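## Task

Take the eraser lying on the table and place it in whichever drawer already contains an eraser. The drawers can slide fully out of the chest because nothing stops them. All other items must finish inside their own drawers, and every drawer must be closed at the end. The chest may move by a few centimetres or rotate a little but must stay upright. Anything that stays in place only because the robot is holding it does not count.

## Robot and tools

ROBOT. There are two six-joint arms, left_arm and right_arm, each with a two-finger parallel gripper. Bases in the scene frame: left_arm at (+0.079, +0.551, 0) m, quat_wxyz (+0.995, 0, 0, -0.104); right_arm at (+0.096, -0.613, 0) m, quat_wxyz (+0.999, 0, 0, -0.050). The arm names do not refer to image sides.

SCENE FRAME. The origin sits on the tabletop midway between the arms. +z is up, +x points out over the table, and left_arm is on the +y side. Reported hand positions can be somewhat off, more so at long reach.

GRIPPER FRAME. The fingers point along the gripper's +z axis and close along its x axis. end_effector_position is the point between the pads; the fingertips extend 17.5 mm past it. A pure rotation pivots about that point, which is 25 mm from the last joint axis toward the gripper's -y. A flat block sticks out about 9 cm toward -y and rotates with the gripper, so watch for it hitting things.

ROW FORMAT (used by execute_actions and move). One row is 18 numbers, each in [-1, 1], always covering both arms: left dx, dy, dz, rx, ry, rz, left gripper position, force_limit, speed, then the same nine for the right arm. dx to rz are an offset, not a pose: they are expressed in that gripper's own axes and measured from its pose at the start of the action. Scale: 1.0 equals 0.6 m for dx, dy, dz and 180 degrees for rotation; rx, ry, rz form a single rotation vector. Gripper numbers are absolute settings: position +1 is fully open (50 mm gap), about -0.65 brings the pads together, and -1 is the grip command (close until the object stops them). force_limit maps -1, 0, +1 to roughly 20, 102, 185 N per pad (actual force may exceed this by up to ~17 %). speed maps -1, 0, +1 to 20, 85, 150 mm/s of gap change. A 0 in any gripper slot is a real command, so to leave a gripper alone resend its previous three numbers.

execute_actions(actions): a list of actions; each action is a list of up to 15 rows, one row per 1/30 s step. A short action repeats its last row until 15 steps pass. Every row in an action is an offset from the same start pose, not from the previous row. For the first action of a call the start is the last pose reported in this scene. An empty list just returns state and images. Per step the commanded pose is clipped to within 70 mm and 16 degrees of the measured pose, and after an action the arm goes no further than that clipped pose, so large offsets need several actions. Motion lags commands by about 0.15 s. Position is favoured over orientation when both cannot be met.

move(target, speed, blocking): target is one 18-number row; its offsets are taken from the pose in the latest result that reported one, and its gripper numbers are applied at the start. Each gripper follows a straight path, turning the short way; all paths finish together, lasting 0.5 to 10 s (cut off at 10 s). speed is m/s, 0.002 to 0.5, default 0.25; turn rate is capped at twice that in rad/s. Paths do not avoid obstacles or the other arm, and grippers can lag, drift or overshoot speed near full extension. blocking=false returns after 0.5 s while motion continues; then use wait or stop before sending other motion. The result adds a 'move:' line: done, off_target, moving, held or fault, plus limits (paced = pose clipped; held = some steps blocked, after which the arm may jump fast), and each gripper's distance to target.

wait(seconds): 0 to 10; arms keep their last command; returns early if a running move ends. stop(): brakes a running move (needs room; fingers continue). zoom_image(camera, region): camera is cam_high, cam_low, cam_left_wrist or cam_right_wrist; region [x0, y0, x1, y1] in pixels, top-left origin, at most 504 by 504. Full images are 672x504. read_manual(section): returns licence texts only, default "licences". finished_scene(scene): ends the current scene (give its number) and reports success; irreversible, so only call once the goal holds without the robot.

RESULTS. The state line gives each gripper's position (m), quat_wxyz and velocities in the scene frame. 'Hand target' shows where the controller is now driving each gripper. 'pose unreachable' means a clearance check altered or blocked that arm's command. Action calls also list step readings; HELD marks steps where an arm was held back. object_status: 0 moving, 1 stopped while opening, 2 stopped while closing (a grip), 3 reached the commanded position or pads met (usually nothing held). After gripping with -1, check for 2. A changed position value (by at least 0.01) is needed before new force_limit or speed apply; open first for a softer grip. Opening in mm is about (250 - position_measured) x 0.202.

HOLDING AN ARM STILL. In a reply's first call send the offset that returns it to its desired pose; in later calls send zeros, with its gripper numbers.

HAZARDS. Arms are stiff: pushing even slightly past contact with something rigid can trigger a fault. A joint torque at its limit (shoulder pan/lift 287, elbow 130, wrists 48.7 N m, including load weight) or an external force of 150 N halts that arm for 10 s and skips the rest of the call. Faster moves hit harder. Motors holding loads heat up: warning at 70 °C, brakes at 85 °C until cooled. Do not let the arms collide or press each other. The drawers have no stops, so pull slowly and not too far or a drawer can fall out. Keep the chest upright, avoid slamming drawers, dropping or knocking anything off the table. Held parts may occasionally be tugged briefly; keep a firm grip.

Each tool is called after ">>>" as name([rows], argument=value, ...), one row to a line, values as JSON.

## Session

I'll start by observing the scene.

>>> execute_actions(actions=[])

Scene clock: 0.00 s.
left_arm: end_effector_position=(+0.7965, +0.6811, +0.1755) position_measured=3 object_status=3 end_effector_quat_wxyz=(-0.157, +0.949, -0.224, -0.156) end_effector_velocity=(-0.000, +0.000, +0.000) end_effector_angular_velocity=(+0.001, +0.001, +0.002) | right_arm: end_effector_position=(+0.4507, -0.8549, +0.2393) position_measured=3 object_status=3 end_effector_quat_wxyz=(-0.119, +0.369, +0.897, +0.213) end_effector_velocity=(-0.000, +0.000, +0.001) end_effector_angular_velocity=(-0.002, -0.001, -0.000)
Joint positions: left_arm=[ 3.119 -1.303  1.886 -1.827 -1.259  1.751] | right_arm=[ 2.15  -1.77   2.2   -1.534 -1.403 -1.92 ]
Joint velocities: left_arm=[ 0.    -0.    -0.     0.002 -0.    -0.002] | right_arm=[-0.    -0.003 -0.     0.001 -0.     0.   ]
Hand target (left_arm): +0.796, +0.681, +0.175; -0.157, +0.949, -0.224, -0.156
Hand target (right_arm): +0.451, -0.855, +0.239; -0.119, +0.369, +0.897, +0.213

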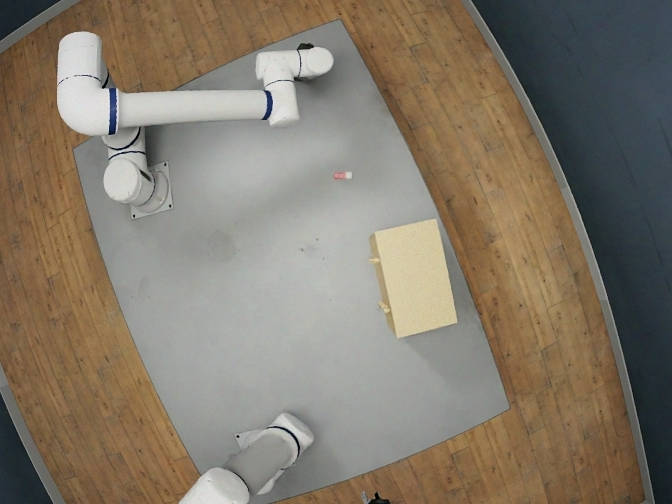

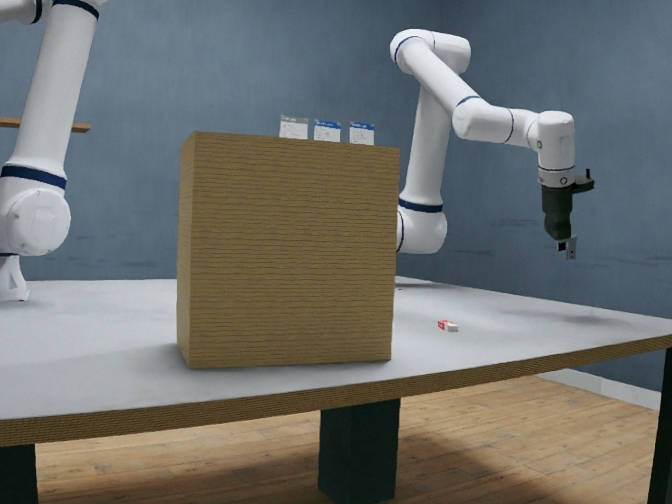

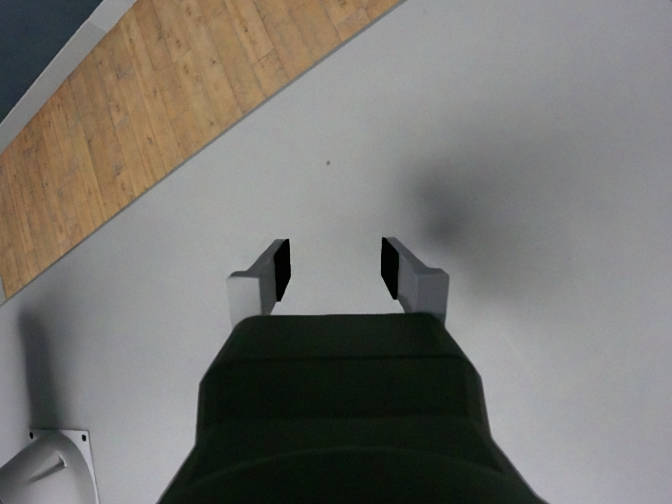

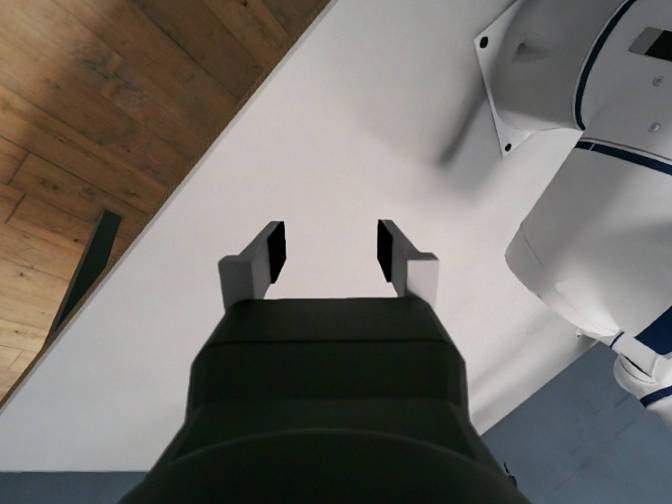

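>>> zoom_image(camera="cam_high", region=[320, 150, 500, 360])

>>> zoom_image(camera="cam_low", region=[150, 90, 480, 380])

Region (320, 150, 500, 360) of cam_high's 672x504 image, scaled by 2.400, with more detail than that image has; it fills the left 432 columns of this view, and the rest is white.

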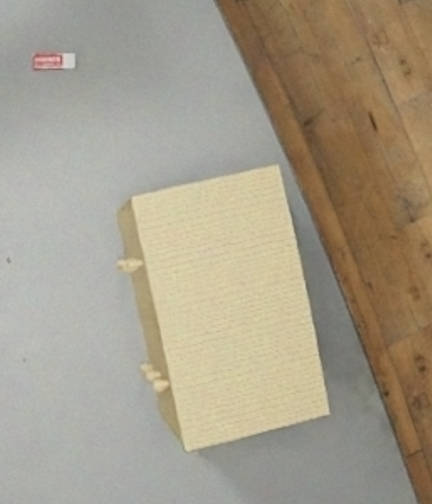

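Region (150, 90, 480, 380) of cam_low's 672x504 image, scaled by 1.527, with more detail than that image has; it fills the top 443 rows of this view, and the rest is white.

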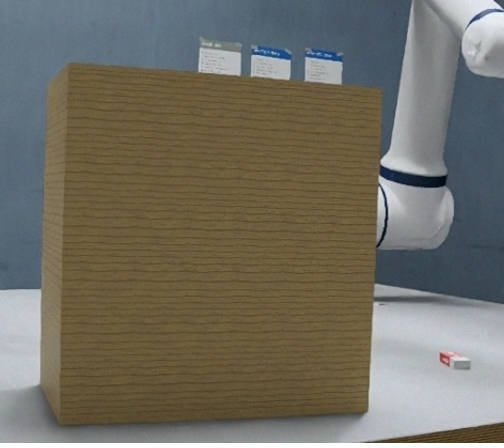

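>>> zoom_image(camera="cam_high", region=[60, 120, 230, 250])

>>> zoom_image(camera="cam_high", region=[170, 384, 410, 504])

Region (60, 120, 230, 250) of cam_high's 672x504 image, scaled by 2.965, with more detail than that image has; it fills the top 385 rows of this view, and the rest is white.

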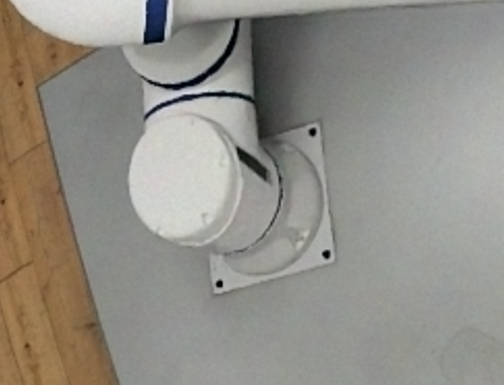

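Region (170, 384, 410, 504) of cam_high's 672x504 image, scaled by 2.100, with more detail than that image has.

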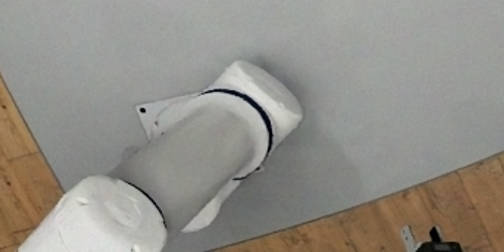

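>>> move(target=[0.2167,0.5202,-0.3018,-0.1566,0.0299,-0.5159,1,0,0, 0.7122,0.7875,0.2585,0.3458,-0.3460,-0.7170,1,0,0], speed=0.4)

Scene clock: 124.10 s.
left_arm: end_effector_position=(+0.8002, +0.3003, +0.2189) position_measured=3 object_status=3 end_effector_quat_wxyz=(-0.001, +0.829, +0.559, +0.000) end_effector_velocity=(-0.000, -0.002, +0.000) end_effector_angular_velocity=(+0.000, -0.002, +0.006) | right_arm: end_effector_position=(+0.4801, -0.2189, +0.4031) position_measured=3 object_status=3 end_effector_quat_wxyz=(-0.355, +0.610, -0.614, +0.352) end_effector_velocity=(+0.001, +0.002, +0.000) end_effector_angular_velocity=(-0.005, -0.009, +0.009)
Joint positions: left_arm=[ 2.787 -1.322  1.828 -2.076 -1.57  -0.178] | right_arm=[ 4.075 -1.831  2.488 -3.09  -2.266 -2.631]
Joint velocities: left_arm=[-0.002 -0.    -0.    -0.002  0.001 -0.008] | right_arm=[ 0.     0.007  0.002 -0.022  0.    -0.017]
Hand target (left_arm): +0.800, +0.300, +0.219; -0.001, +0.829, +0.559, +0.000
Hand target (right_arm): +0.480, -0.219, +0.403; -0.355, +0.611, -0.614, +0.352
Off the commanded pose (left_arm): 0.001 m, 0 deg.
Off the commanded pose (right_arm): 0.003 m, 0 deg.
move: done

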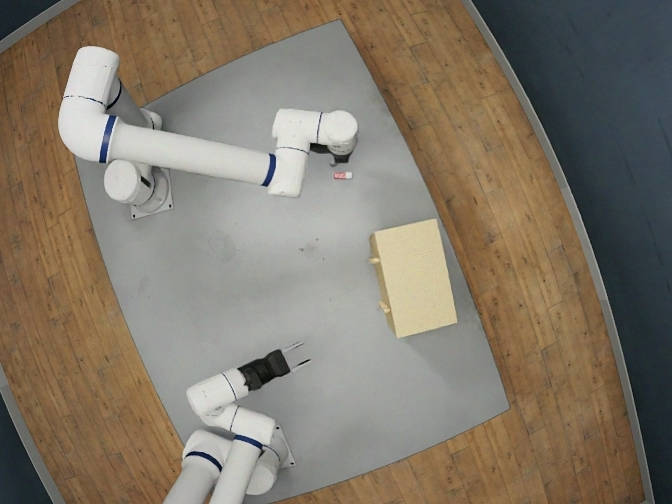

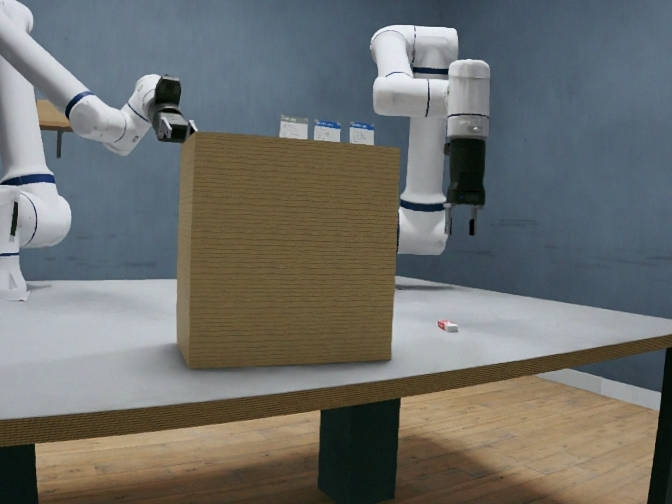

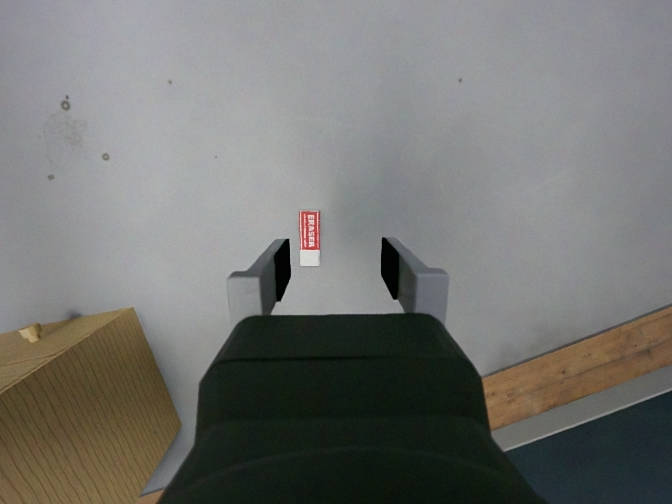

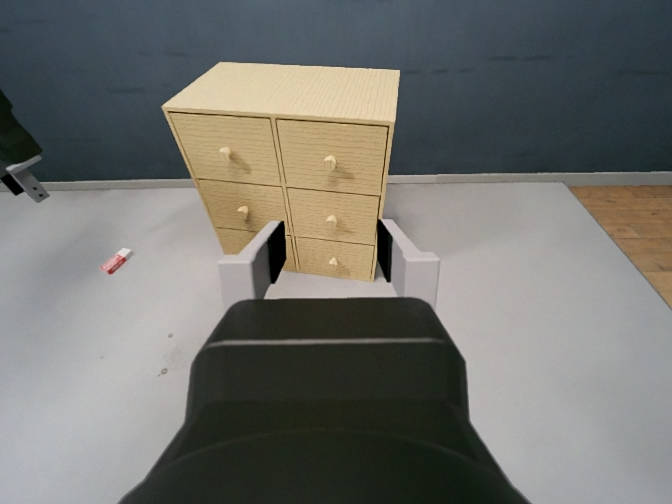

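>>> zoom_image(camera="cam_right_wrist", region=[150, 50, 430, 300])

>>> zoom_image(camera="cam_left_wrist", region=[230, 170, 430, 320])

Region (150, 50, 430, 300) of cam_right_wrist's 672x504 image, scaled by 1.800, with more detail than that image has; it fills the top 450 rows of this view, and the rest is white.

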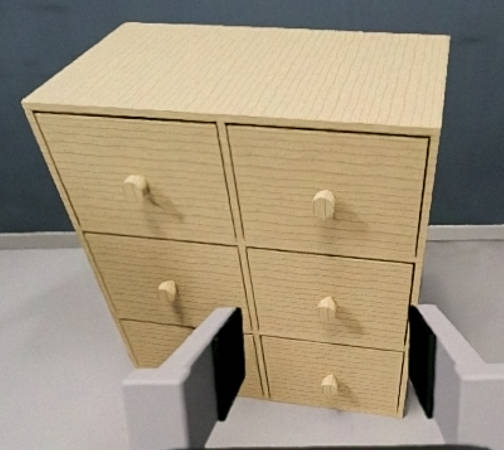

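Region (230, 170, 430, 320) of cam_left_wrist's 672x504 image, scaled by 2.520, with more detail than that image has; it fills the top 378 rows of this view, and the rest is white.

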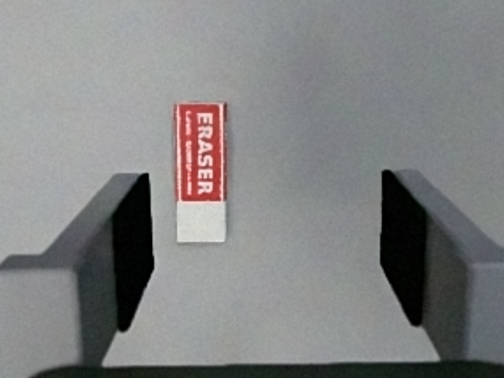

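>>> zoom_image(camera="cam_right_wrist", region=[0, 80, 200, 300])

Region (0, 80, 200, 300) of cam_right_wrist's 672x504 image, scaled by 2.291, with more detail than that image has; it fills the left 458 columns of this view, and the rest is white.

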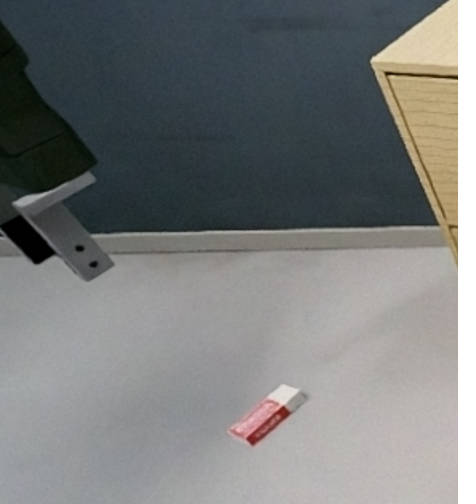

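>>> move(target=[-0.0517,0.0781,0.2482,0,0,0,1,0,0, -0.0313,-0.0897,0.3947,-0.0553,0.0432,0.0278,1,0,0], speed=0.3)

Scene clock: 245.63 s.
left_arm: end_effector_position=(+0.8322, +0.2546, +0.0700) position_measured=3 object_status=3 end_effector_quat_wxyz=(-0.001, +0.829, +0.559, +0.000) end_effector_velocity=(-0.000, -0.000, -0.002) end_effector_angular_velocity=(-0.000, +0.001, -0.001) | right_arm: end_effector_position=(+0.7119, -0.2004, +0.3307) position_measured=3 object_status=3 end_effector_quat_wxyz=(-0.274, +0.586, -0.691, +0.322) end_effector_velocity=(+0.003, -0.000, +0.000) end_effector_angular_velocity=(+0.002, -0.001, -0.004)
Joint positions: left_arm=[ 2.761 -1.112  1.842 -2.3   -1.57  -0.205] | right_arm=[ 3.809 -1.487  2.225 -3.035 -2.108 -2.619]
Joint velocities: left_arm=[-0.     0.002  0.    -0.002 -0.001  0.001] | right_arm=[-0.003  0.003 -0.004 -0.     0.001  0.002]
Hand target (left_arm): +0.832, +0.255, +0.070; -0.001, +0.829, +0.559, +0.000
Hand target (right_arm): +0.712, -0.200, +0.331; +0.273, -0.586, +0.691, -0.322
Off the commanded pose (left_arm): 0.001 m, 0 deg.
Off the commanded pose (right_arm): 0.001 m, 0 deg.
move: done

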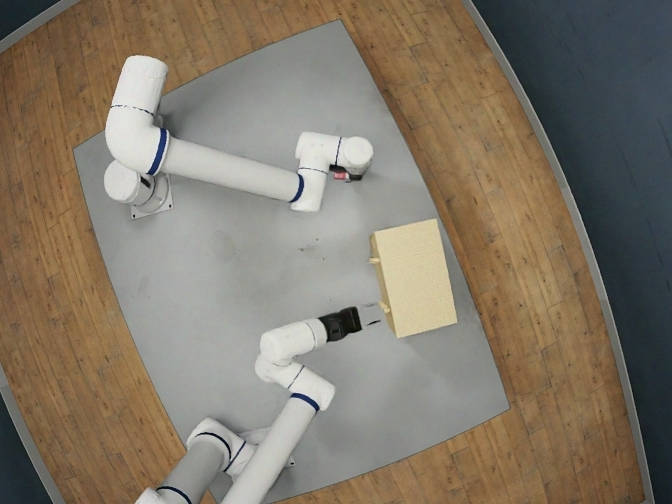

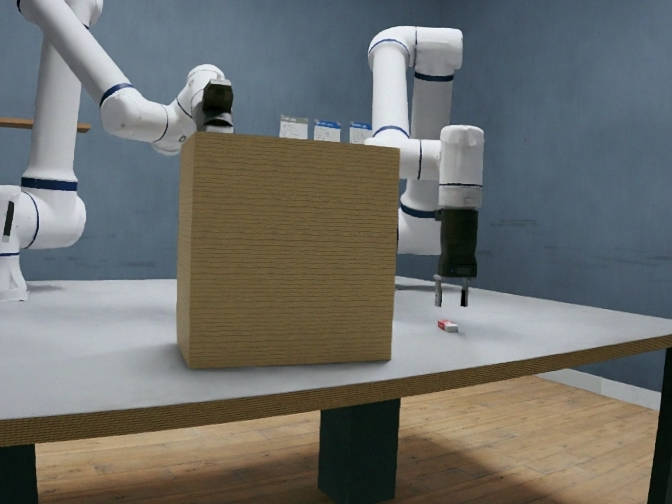

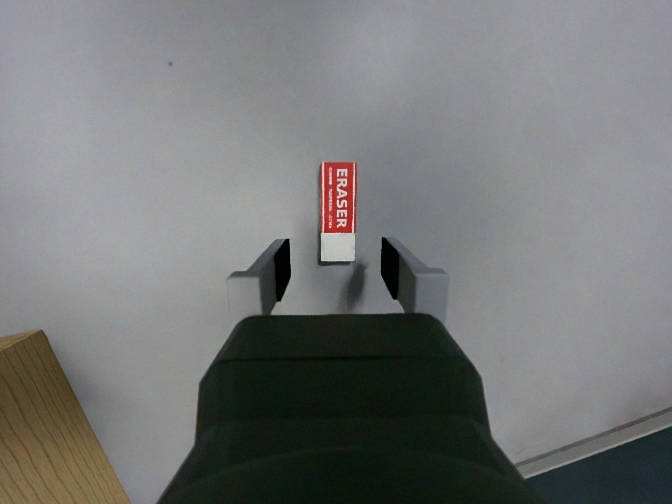

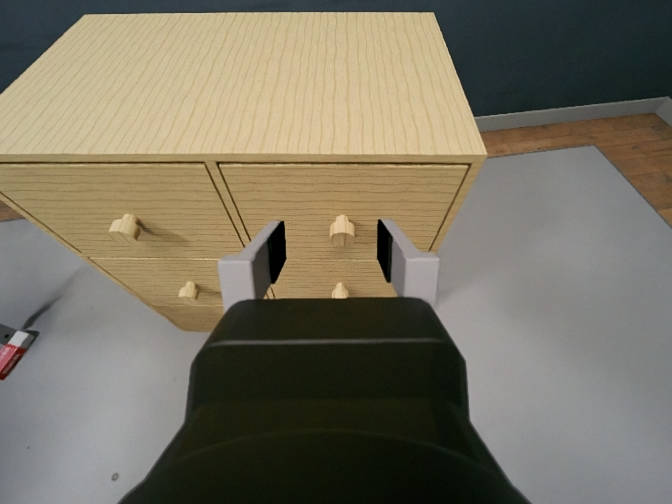

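>>> zoom_image(camera="cam_right_wrist", region=[250, 170, 420, 310])

>>> zoom_image(camera="cam_low", region=[400, 250, 500, 350])

Region (250, 170, 420, 310) of cam_right_wrist's 672x504 image, scaled by 2.965, with more detail than that image has; it fills the top 415 rows of this view, and the rest is white.

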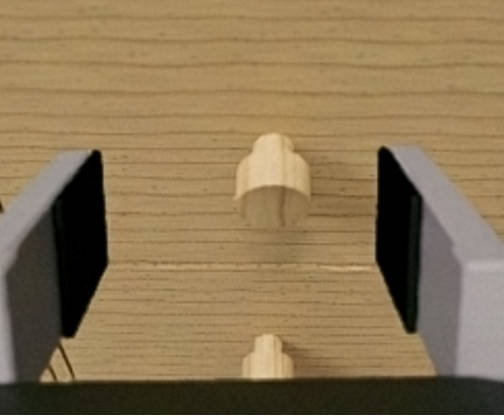

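Region (400, 250, 500, 350) of cam_low's 672x504 image, scaled by 5.040, with more detail than that image has.

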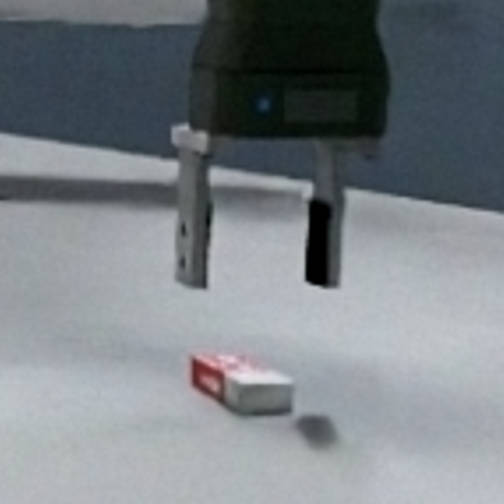

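>>> move(target=[0.0033,-0.0333,0.0760,0,0,0,1,0,0, 0.0133,0.0167,0.05,0,0,0,1,0,0], speed=0.08)

Scene clock: 361.30 s.
left_arm: end_effector_position=(+0.8146, +0.2639, +0.0247) position_measured=3 object_status=3 end_effector_quat_wxyz=(-0.001, +0.829, +0.559, +0.000) end_effector_velocity=(-0.001, +0.001, -0.003) end_effector_angular_velocity=(-0.001, -0.001, -0.001) | right_arm: end_effector_position=(+0.7267, -0.2110, +0.3039) position_measured=3 object_status=3 end_effector_quat_wxyz=(-0.273, +0.586, -0.691, +0.322) end_effector_velocity=(+0.001, -0.001, -0.002) end_effector_angular_velocity=(+0.000, +0.002, -0.002)
Joint positions: left_arm=[ 2.758 -1.083  1.904 -2.391 -1.57  -0.207] | right_arm=[ 3.779 -1.443  2.242 -3.109 -2.088 -2.645]
Joint velocities: left_arm=[-0.     0.002  0.004 -0.006 -0.     0.001] | right_arm=[-0.003  0.003  0.001 -0.003  0.001  0.   ]
Hand target (left_arm): +0.814, +0.264, +0.024; -0.001, +0.829, +0.559, +0.000
Hand target (right_arm): +0.727, -0.211, +0.304; +0.274, -0.586, +0.691, -0.322
Off the commanded pose (left_arm): 0.000 m, 0 deg.
Off the commanded pose (right_arm): 0.000 m, 0 deg.
move: done

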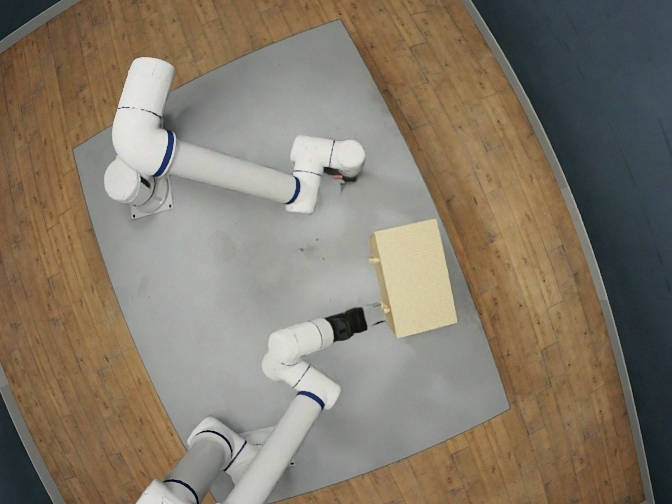

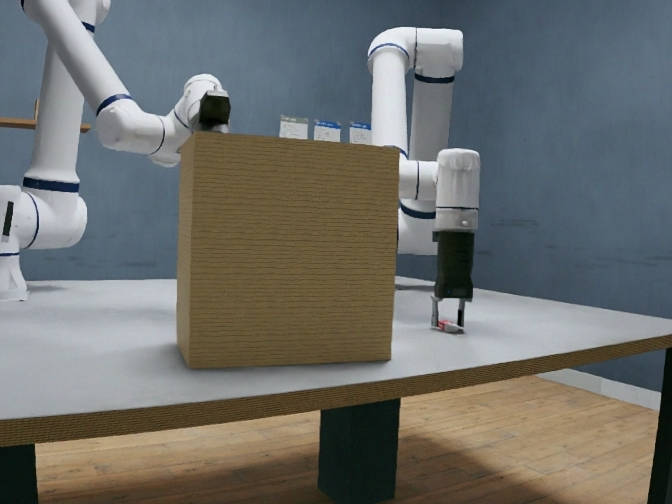

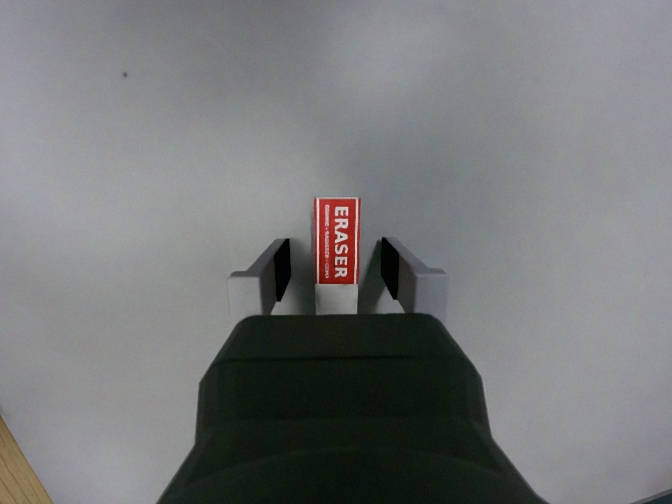

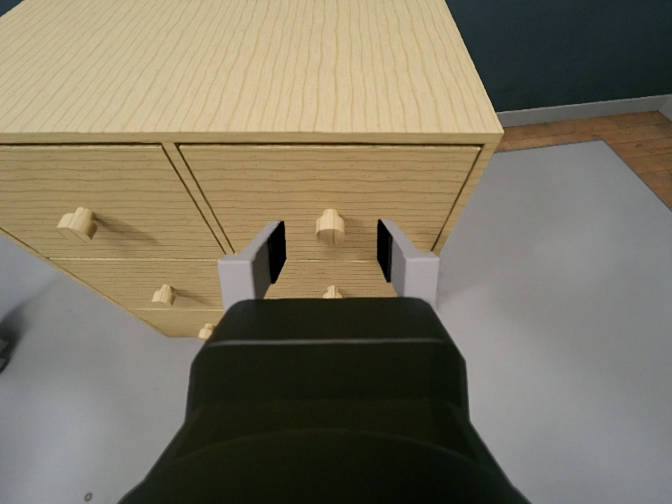

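>>> zoom_image(camera="cam_low", region=[410, 270, 490, 350])

>>> zoom_image(camera="cam_right_wrist", region=[250, 170, 420, 310])

Region (410, 270, 490, 350) of cam_low's 672x504 image, scaled by 6.300, with more detail than that image has.

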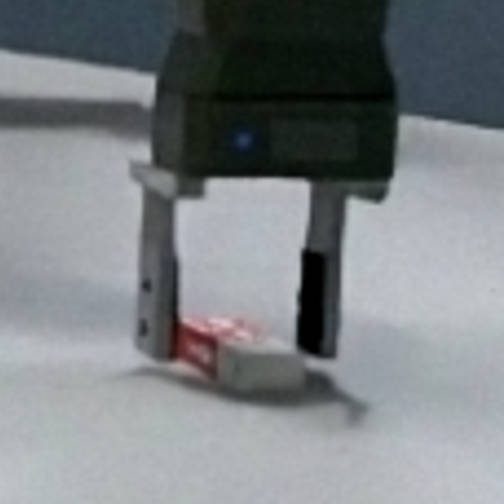

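Region (250, 170, 420, 310) of cam_right_wrist's 672x504 image, scaled by 2.965, with more detail than that image has; it fills the top 415 rows of this view, and the rest is white.

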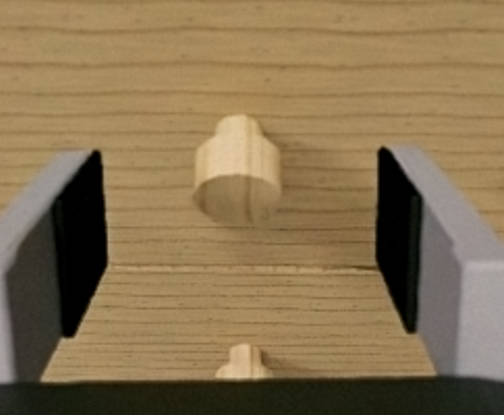

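>>> move(target=[0,0,0.0045,0,0,0,1,0,0, -0.0012,-0.0022,0.0362,0,0,0,1,0,0], speed=0.05)

Scene clock: 442.00 s.
left_arm: end_effector_position=(+0.8146, +0.2639, +0.0221) position_measured=3 object_status=3 end_effector_quat_wxyz=(-0.001, +0.829, +0.559, +0.000) end_effector_velocity=(-0.001, -0.001, -0.001) end_effector_angular_velocity=(+0.000, +0.001, -0.002) | right_arm: end_effector_position=(+0.7438, -0.2131, +0.2911) position_measured=3 object_status=3 end_effector_quat_wxyz=(-0.273, +0.586, -0.691, +0.322) end_effector_velocity=(+0.002, +0.000, -0.001) end_effector_angular_velocity=(+0.000, -0.000, +0.001)
Joint positions: left_arm=[ 2.758 -1.079  1.905 -2.395 -1.57  -0.207] | right_arm=[ 3.761 -1.407  2.232 -3.143 -2.076 -2.66 ]
Joint velocities: left_arm=[-0.001  0.     0.001 -0.001 -0.     0.001] | right_arm=[-0.001  0.004 -0.001 -0.004  0.001 -0.001]
Hand target (left_arm): +0.815, +0.264, +0.022; -0.001, +0.829, +0.559, +0.000
Hand target (right_arm): +0.744, -0.213, +0.291; +0.273, -0.586, +0.691, -0.322
Off the commanded pose (left_arm): 0.000 m, 0 deg.
Off the commanded pose (right_arm): 0.000 m, 0 deg.
move: done

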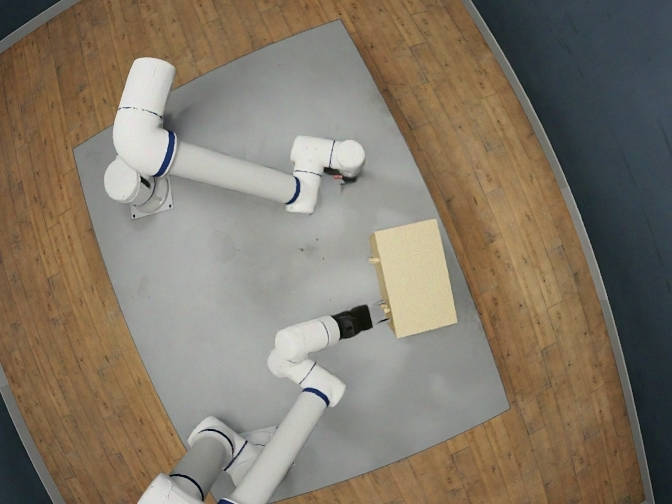

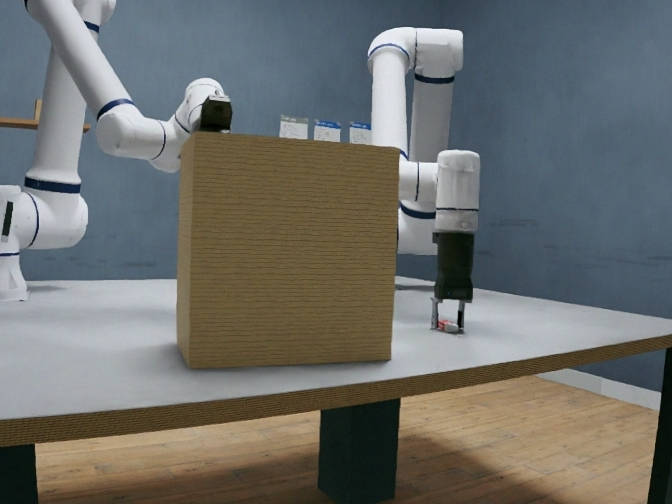

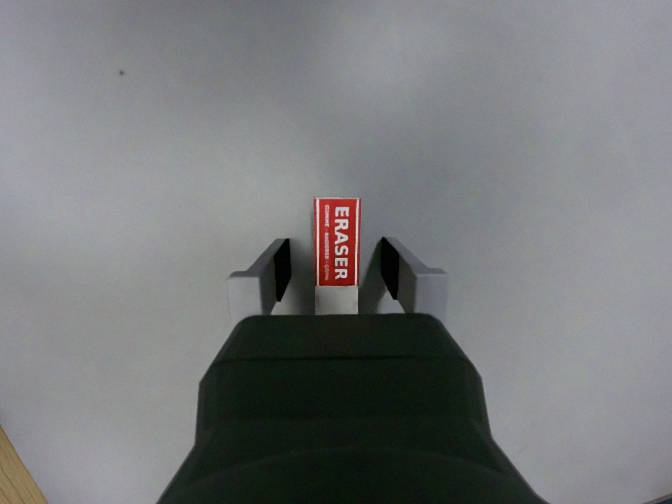

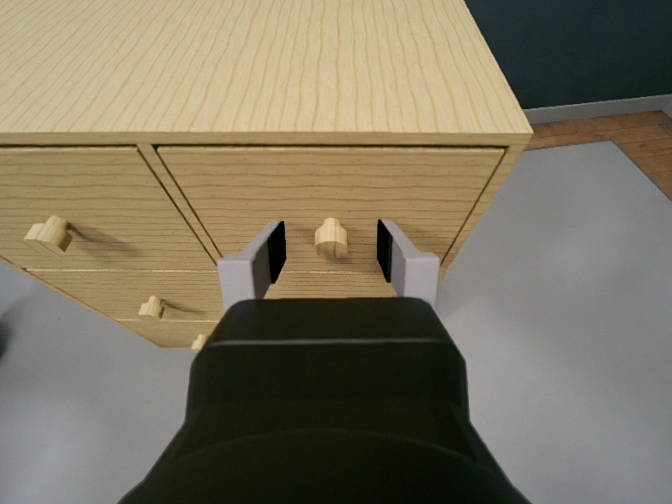

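>>> zoom_image(camera="cam_right_wrist", region=[250, 170, 420, 310])

>>> zoom_image(camera="cam_high", region=[340, 260, 440, 350])

Region (250, 170, 420, 310) of cam_right_wrist's 672x504 image, scaled by 2.965, with more detail than that image has; it fills the top 415 rows of this view, and the rest is white.

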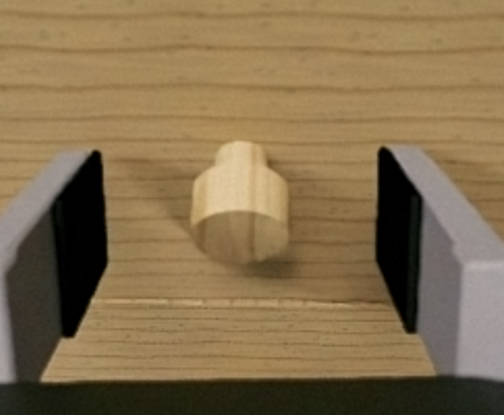

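Region (340, 260, 440, 350) of cam_high's 672x504 image, scaled by 5.040, with more detail than that image has; it fills the top 454 rows of this view, and the rest is white.

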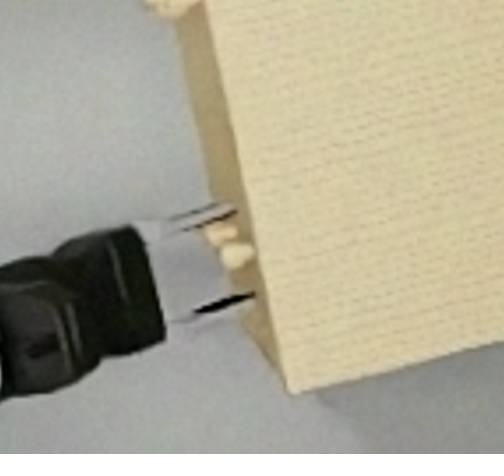

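>>> execute_actions([
  [[0,0,0,0,0,0,-1,-0.4,-0.1, 0,0,0,0,0,0,-1,-0.4,-0.1]],
  [[0,0,0,0,0,0,-1,-0.4,-0.1, 0,0,0,0,0,0,-1,-0.4,-0.1]],
])

Scene clock: 458.27 s.
left_arm: end_effector_position=(+0.8146, +0.2640, +0.0220) position_measured=144 object_status=2 end_effector_quat_wxyz=(-0.001, +0.829, +0.559, +0.000) end_effector_velocity=(-0.002, +0.001, -0.001) end_effector_angular_velocity=(+0.002, +0.003, +0.000) | right_arm: end_effector_position=(+0.7439, -0.2131, +0.2912) position_measured=181 object_status=2 end_effector_quat_wxyz=(-0.274, +0.586, -0.691, +0.323) end_effector_velocity=(+0.001, -0.001, -0.001) end_effector_angular_velocity=(-0.000, -0.000, -0.001)
Joint positions: left_arm=[ 2.758 -1.079  1.905 -2.395 -1.57  -0.207] | right_arm=[ 3.761 -1.407  2.232 -3.143 -2.076 -2.66 ]
Joint velocities: left_arm=[-0.     0.     0.002  0.001 -0.    -0.001] | right_arm=[-0.001  0.001 -0.    -0.001 -0.    -0.   ]
Hand target (left_arm): +0.815, +0.264, +0.022; -0.001, +0.829, +0.559, +0.000
Hand target (right_arm): +0.744, -0.213, +0.291; +0.274, -0.586, +0.691, -0.323
Off the commanded pose (left_arm): 0.000 m, 0 deg.
Off the commanded pose (right_arm): 0.000 m, 0 deg.
Step readings (end_effector_position; steps 1 to 15: 1st action; 16 to 30: 2nd action):
0: left_arm (+0.8146, +0.2640, +0.0220) | right_arm (+0.7441, -0.2132, +0.2909)
1: left_arm (+0.8146, +0.2640, +0.0220) | right_arm (+0.7441, -0.2132, +0.2909)
2: left_arm (+0.8146, +0.2640, +0.0220) | right_arm (+0.7441, -0.2132, +0.2909)
4: left_arm (+0.8146, +0.2640, +0.0220) | right_arm (+0.7441, -0.2132, +0.2909)
8: left_arm (+0.8146, +0.2640, +0.0220) | right_arm (+0.7440, -0.2131, +0.2910)
15: left_arm (+0.8146, +0.2640, +0.0220) | right_arm (+0.7439, -0.2131, +0.2912)
16: left_arm (+0.8146, +0.2640, +0.0220) | right_arm (+0.7439, -0.2131, +0.2912)
17: left_arm (+0.8146, +0.2640, +0.0220) | right_arm (+0.7439, -0.2131, +0.2912)
19: left_arm (+0.8146, +0.2640, +0.0220) | right_arm (+0.7439, -0.2131, +0.2912)
23: left_arm (+0.8146, +0.2640, +0.0220) | right_arm (+0.7439, -0.2131, +0.2912)
30: end_effector_position above

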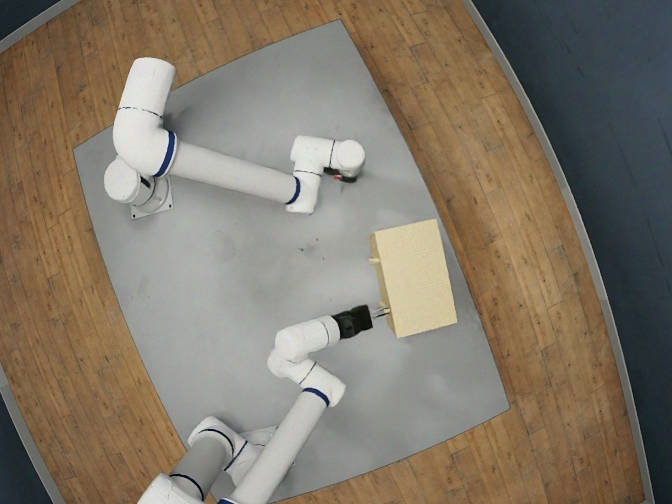

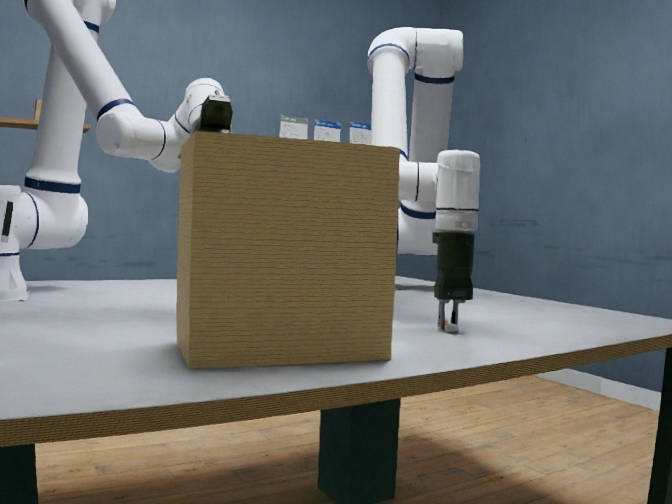

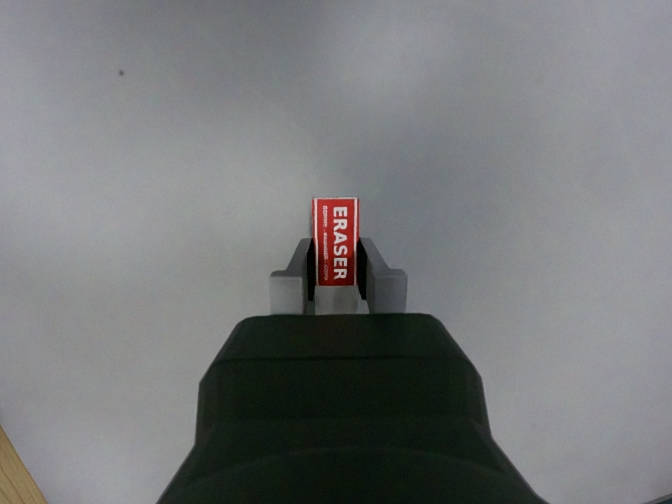

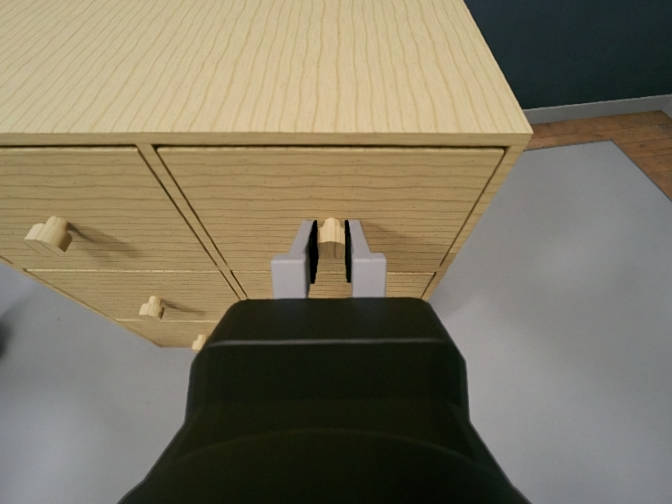

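>>> zoom_image(camera="cam_right_wrist", region=[270, 190, 400, 310])

Region (270, 190, 400, 310) of cam_right_wrist's 672x504 image, scaled by 3.877, with more detail than that image has; it fills the top 465 rows of this view, and the rest is white.

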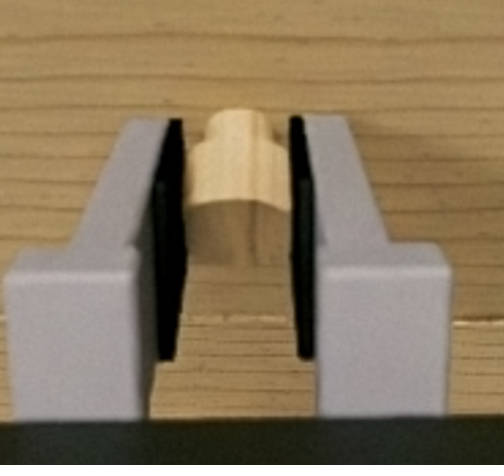

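>>> move(target=[0,0,-0.25,0,0,0,-1,-0.4,-0.1, 0,0.0536,-0.0639,0,0,0,-1,-0.4,-0.1], speed=0.12)

Scene clock: 483.47 s.
left_arm: end_effector_position=(+0.8144, +0.2635, +0.1716) position_measured=144 object_status=2 end_effector_quat_wxyz=(-0.001, +0.829, +0.559, +0.000) end_effector_velocity=(+0.000, -0.000, +0.003) end_effector_angular_velocity=(-0.001, -0.000, +0.001) | right_arm: end_effector_position=(+0.6946, -0.2050, +0.2913) position_measured=181 object_status=2 end_effector_quat_wxyz=(-0.274, +0.586, -0.691, +0.322) end_effector_velocity=(-0.001, +0.000, +0.000) end_effector_angular_velocity=(-0.000, -0.000, +0.001)
Joint positions: left_arm=[ 2.757 -1.243  1.817 -2.144 -1.57  -0.208] | right_arm=[ 3.819 -1.452  2.282 -3.122 -2.115 -2.61 ]
Joint velocities: left_arm=[ 0.    -0.003 -0.002  0.005 -0.    -0.001] | right_arm=[ 0.002 -0.002  0.001  0.001 -0.001  0.001]
Hand target (left_arm): +0.814, +0.263, +0.172; -0.001, +0.829, +0.559, +0.000
Hand target (right_arm): +0.694, -0.205, +0.291; +0.274, -0.586, +0.691, -0.322
Off the commanded pose (left_arm): 0.001 m, 0 deg.
Off the commanded pose (right_arm): 0.000 m, 0 deg.
move: done

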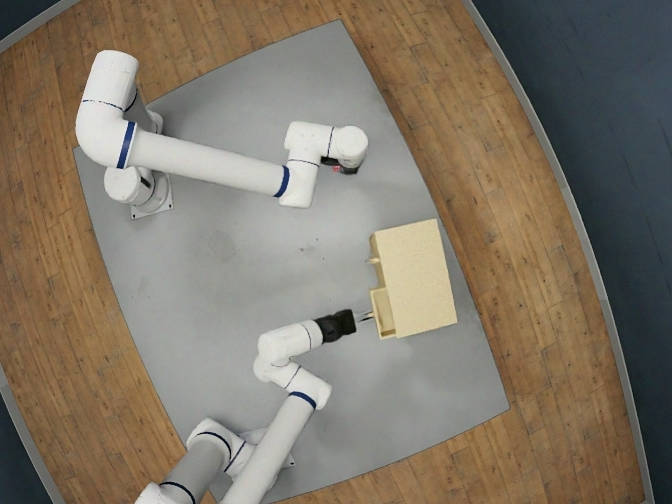

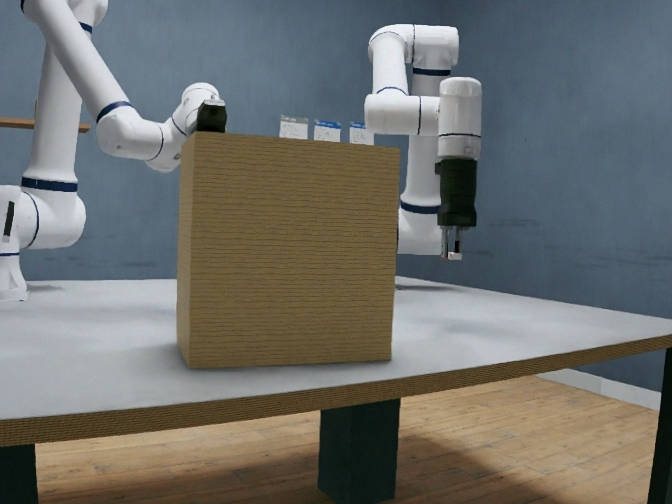

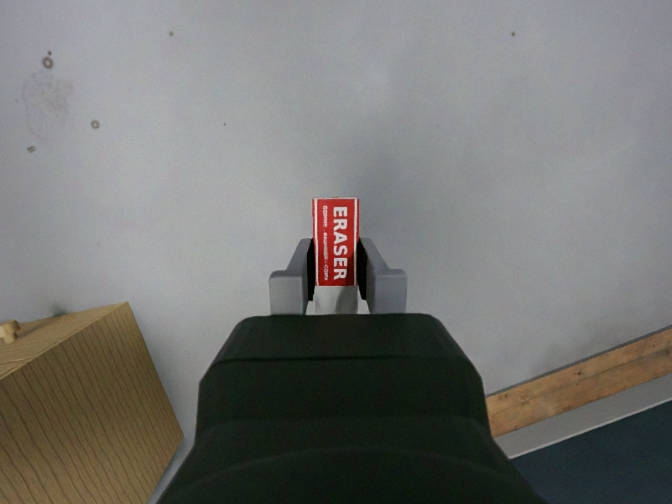

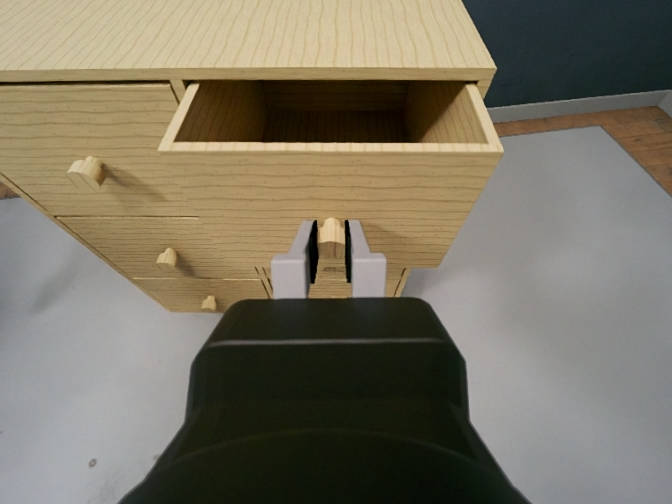

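>>> zoom_image(camera="cam_high", region=[330, 200, 480, 350])

>>> zoom_image(camera="cam_right_wrist", region=[150, 50, 510, 230])

Region (330, 200, 480, 350) of cam_high's 672x504 image, scaled by 3.360, with more detail than that image has.

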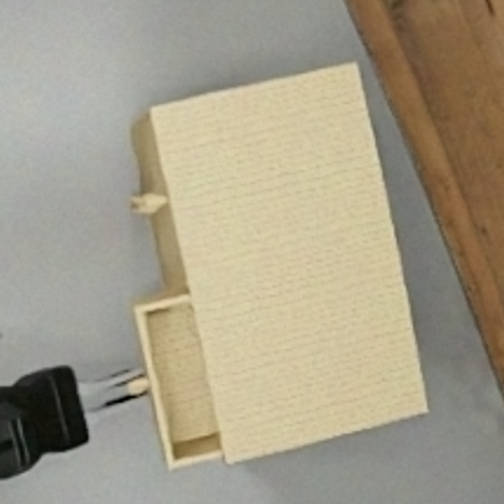

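Region (150, 50, 510, 230) of cam_right_wrist's 672x504 image, scaled by 1.400, with more detail than that image has.

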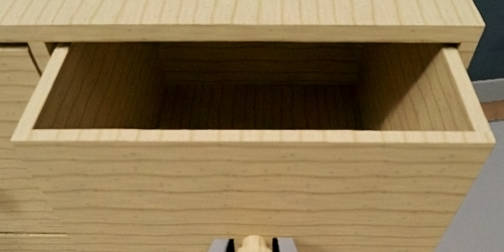

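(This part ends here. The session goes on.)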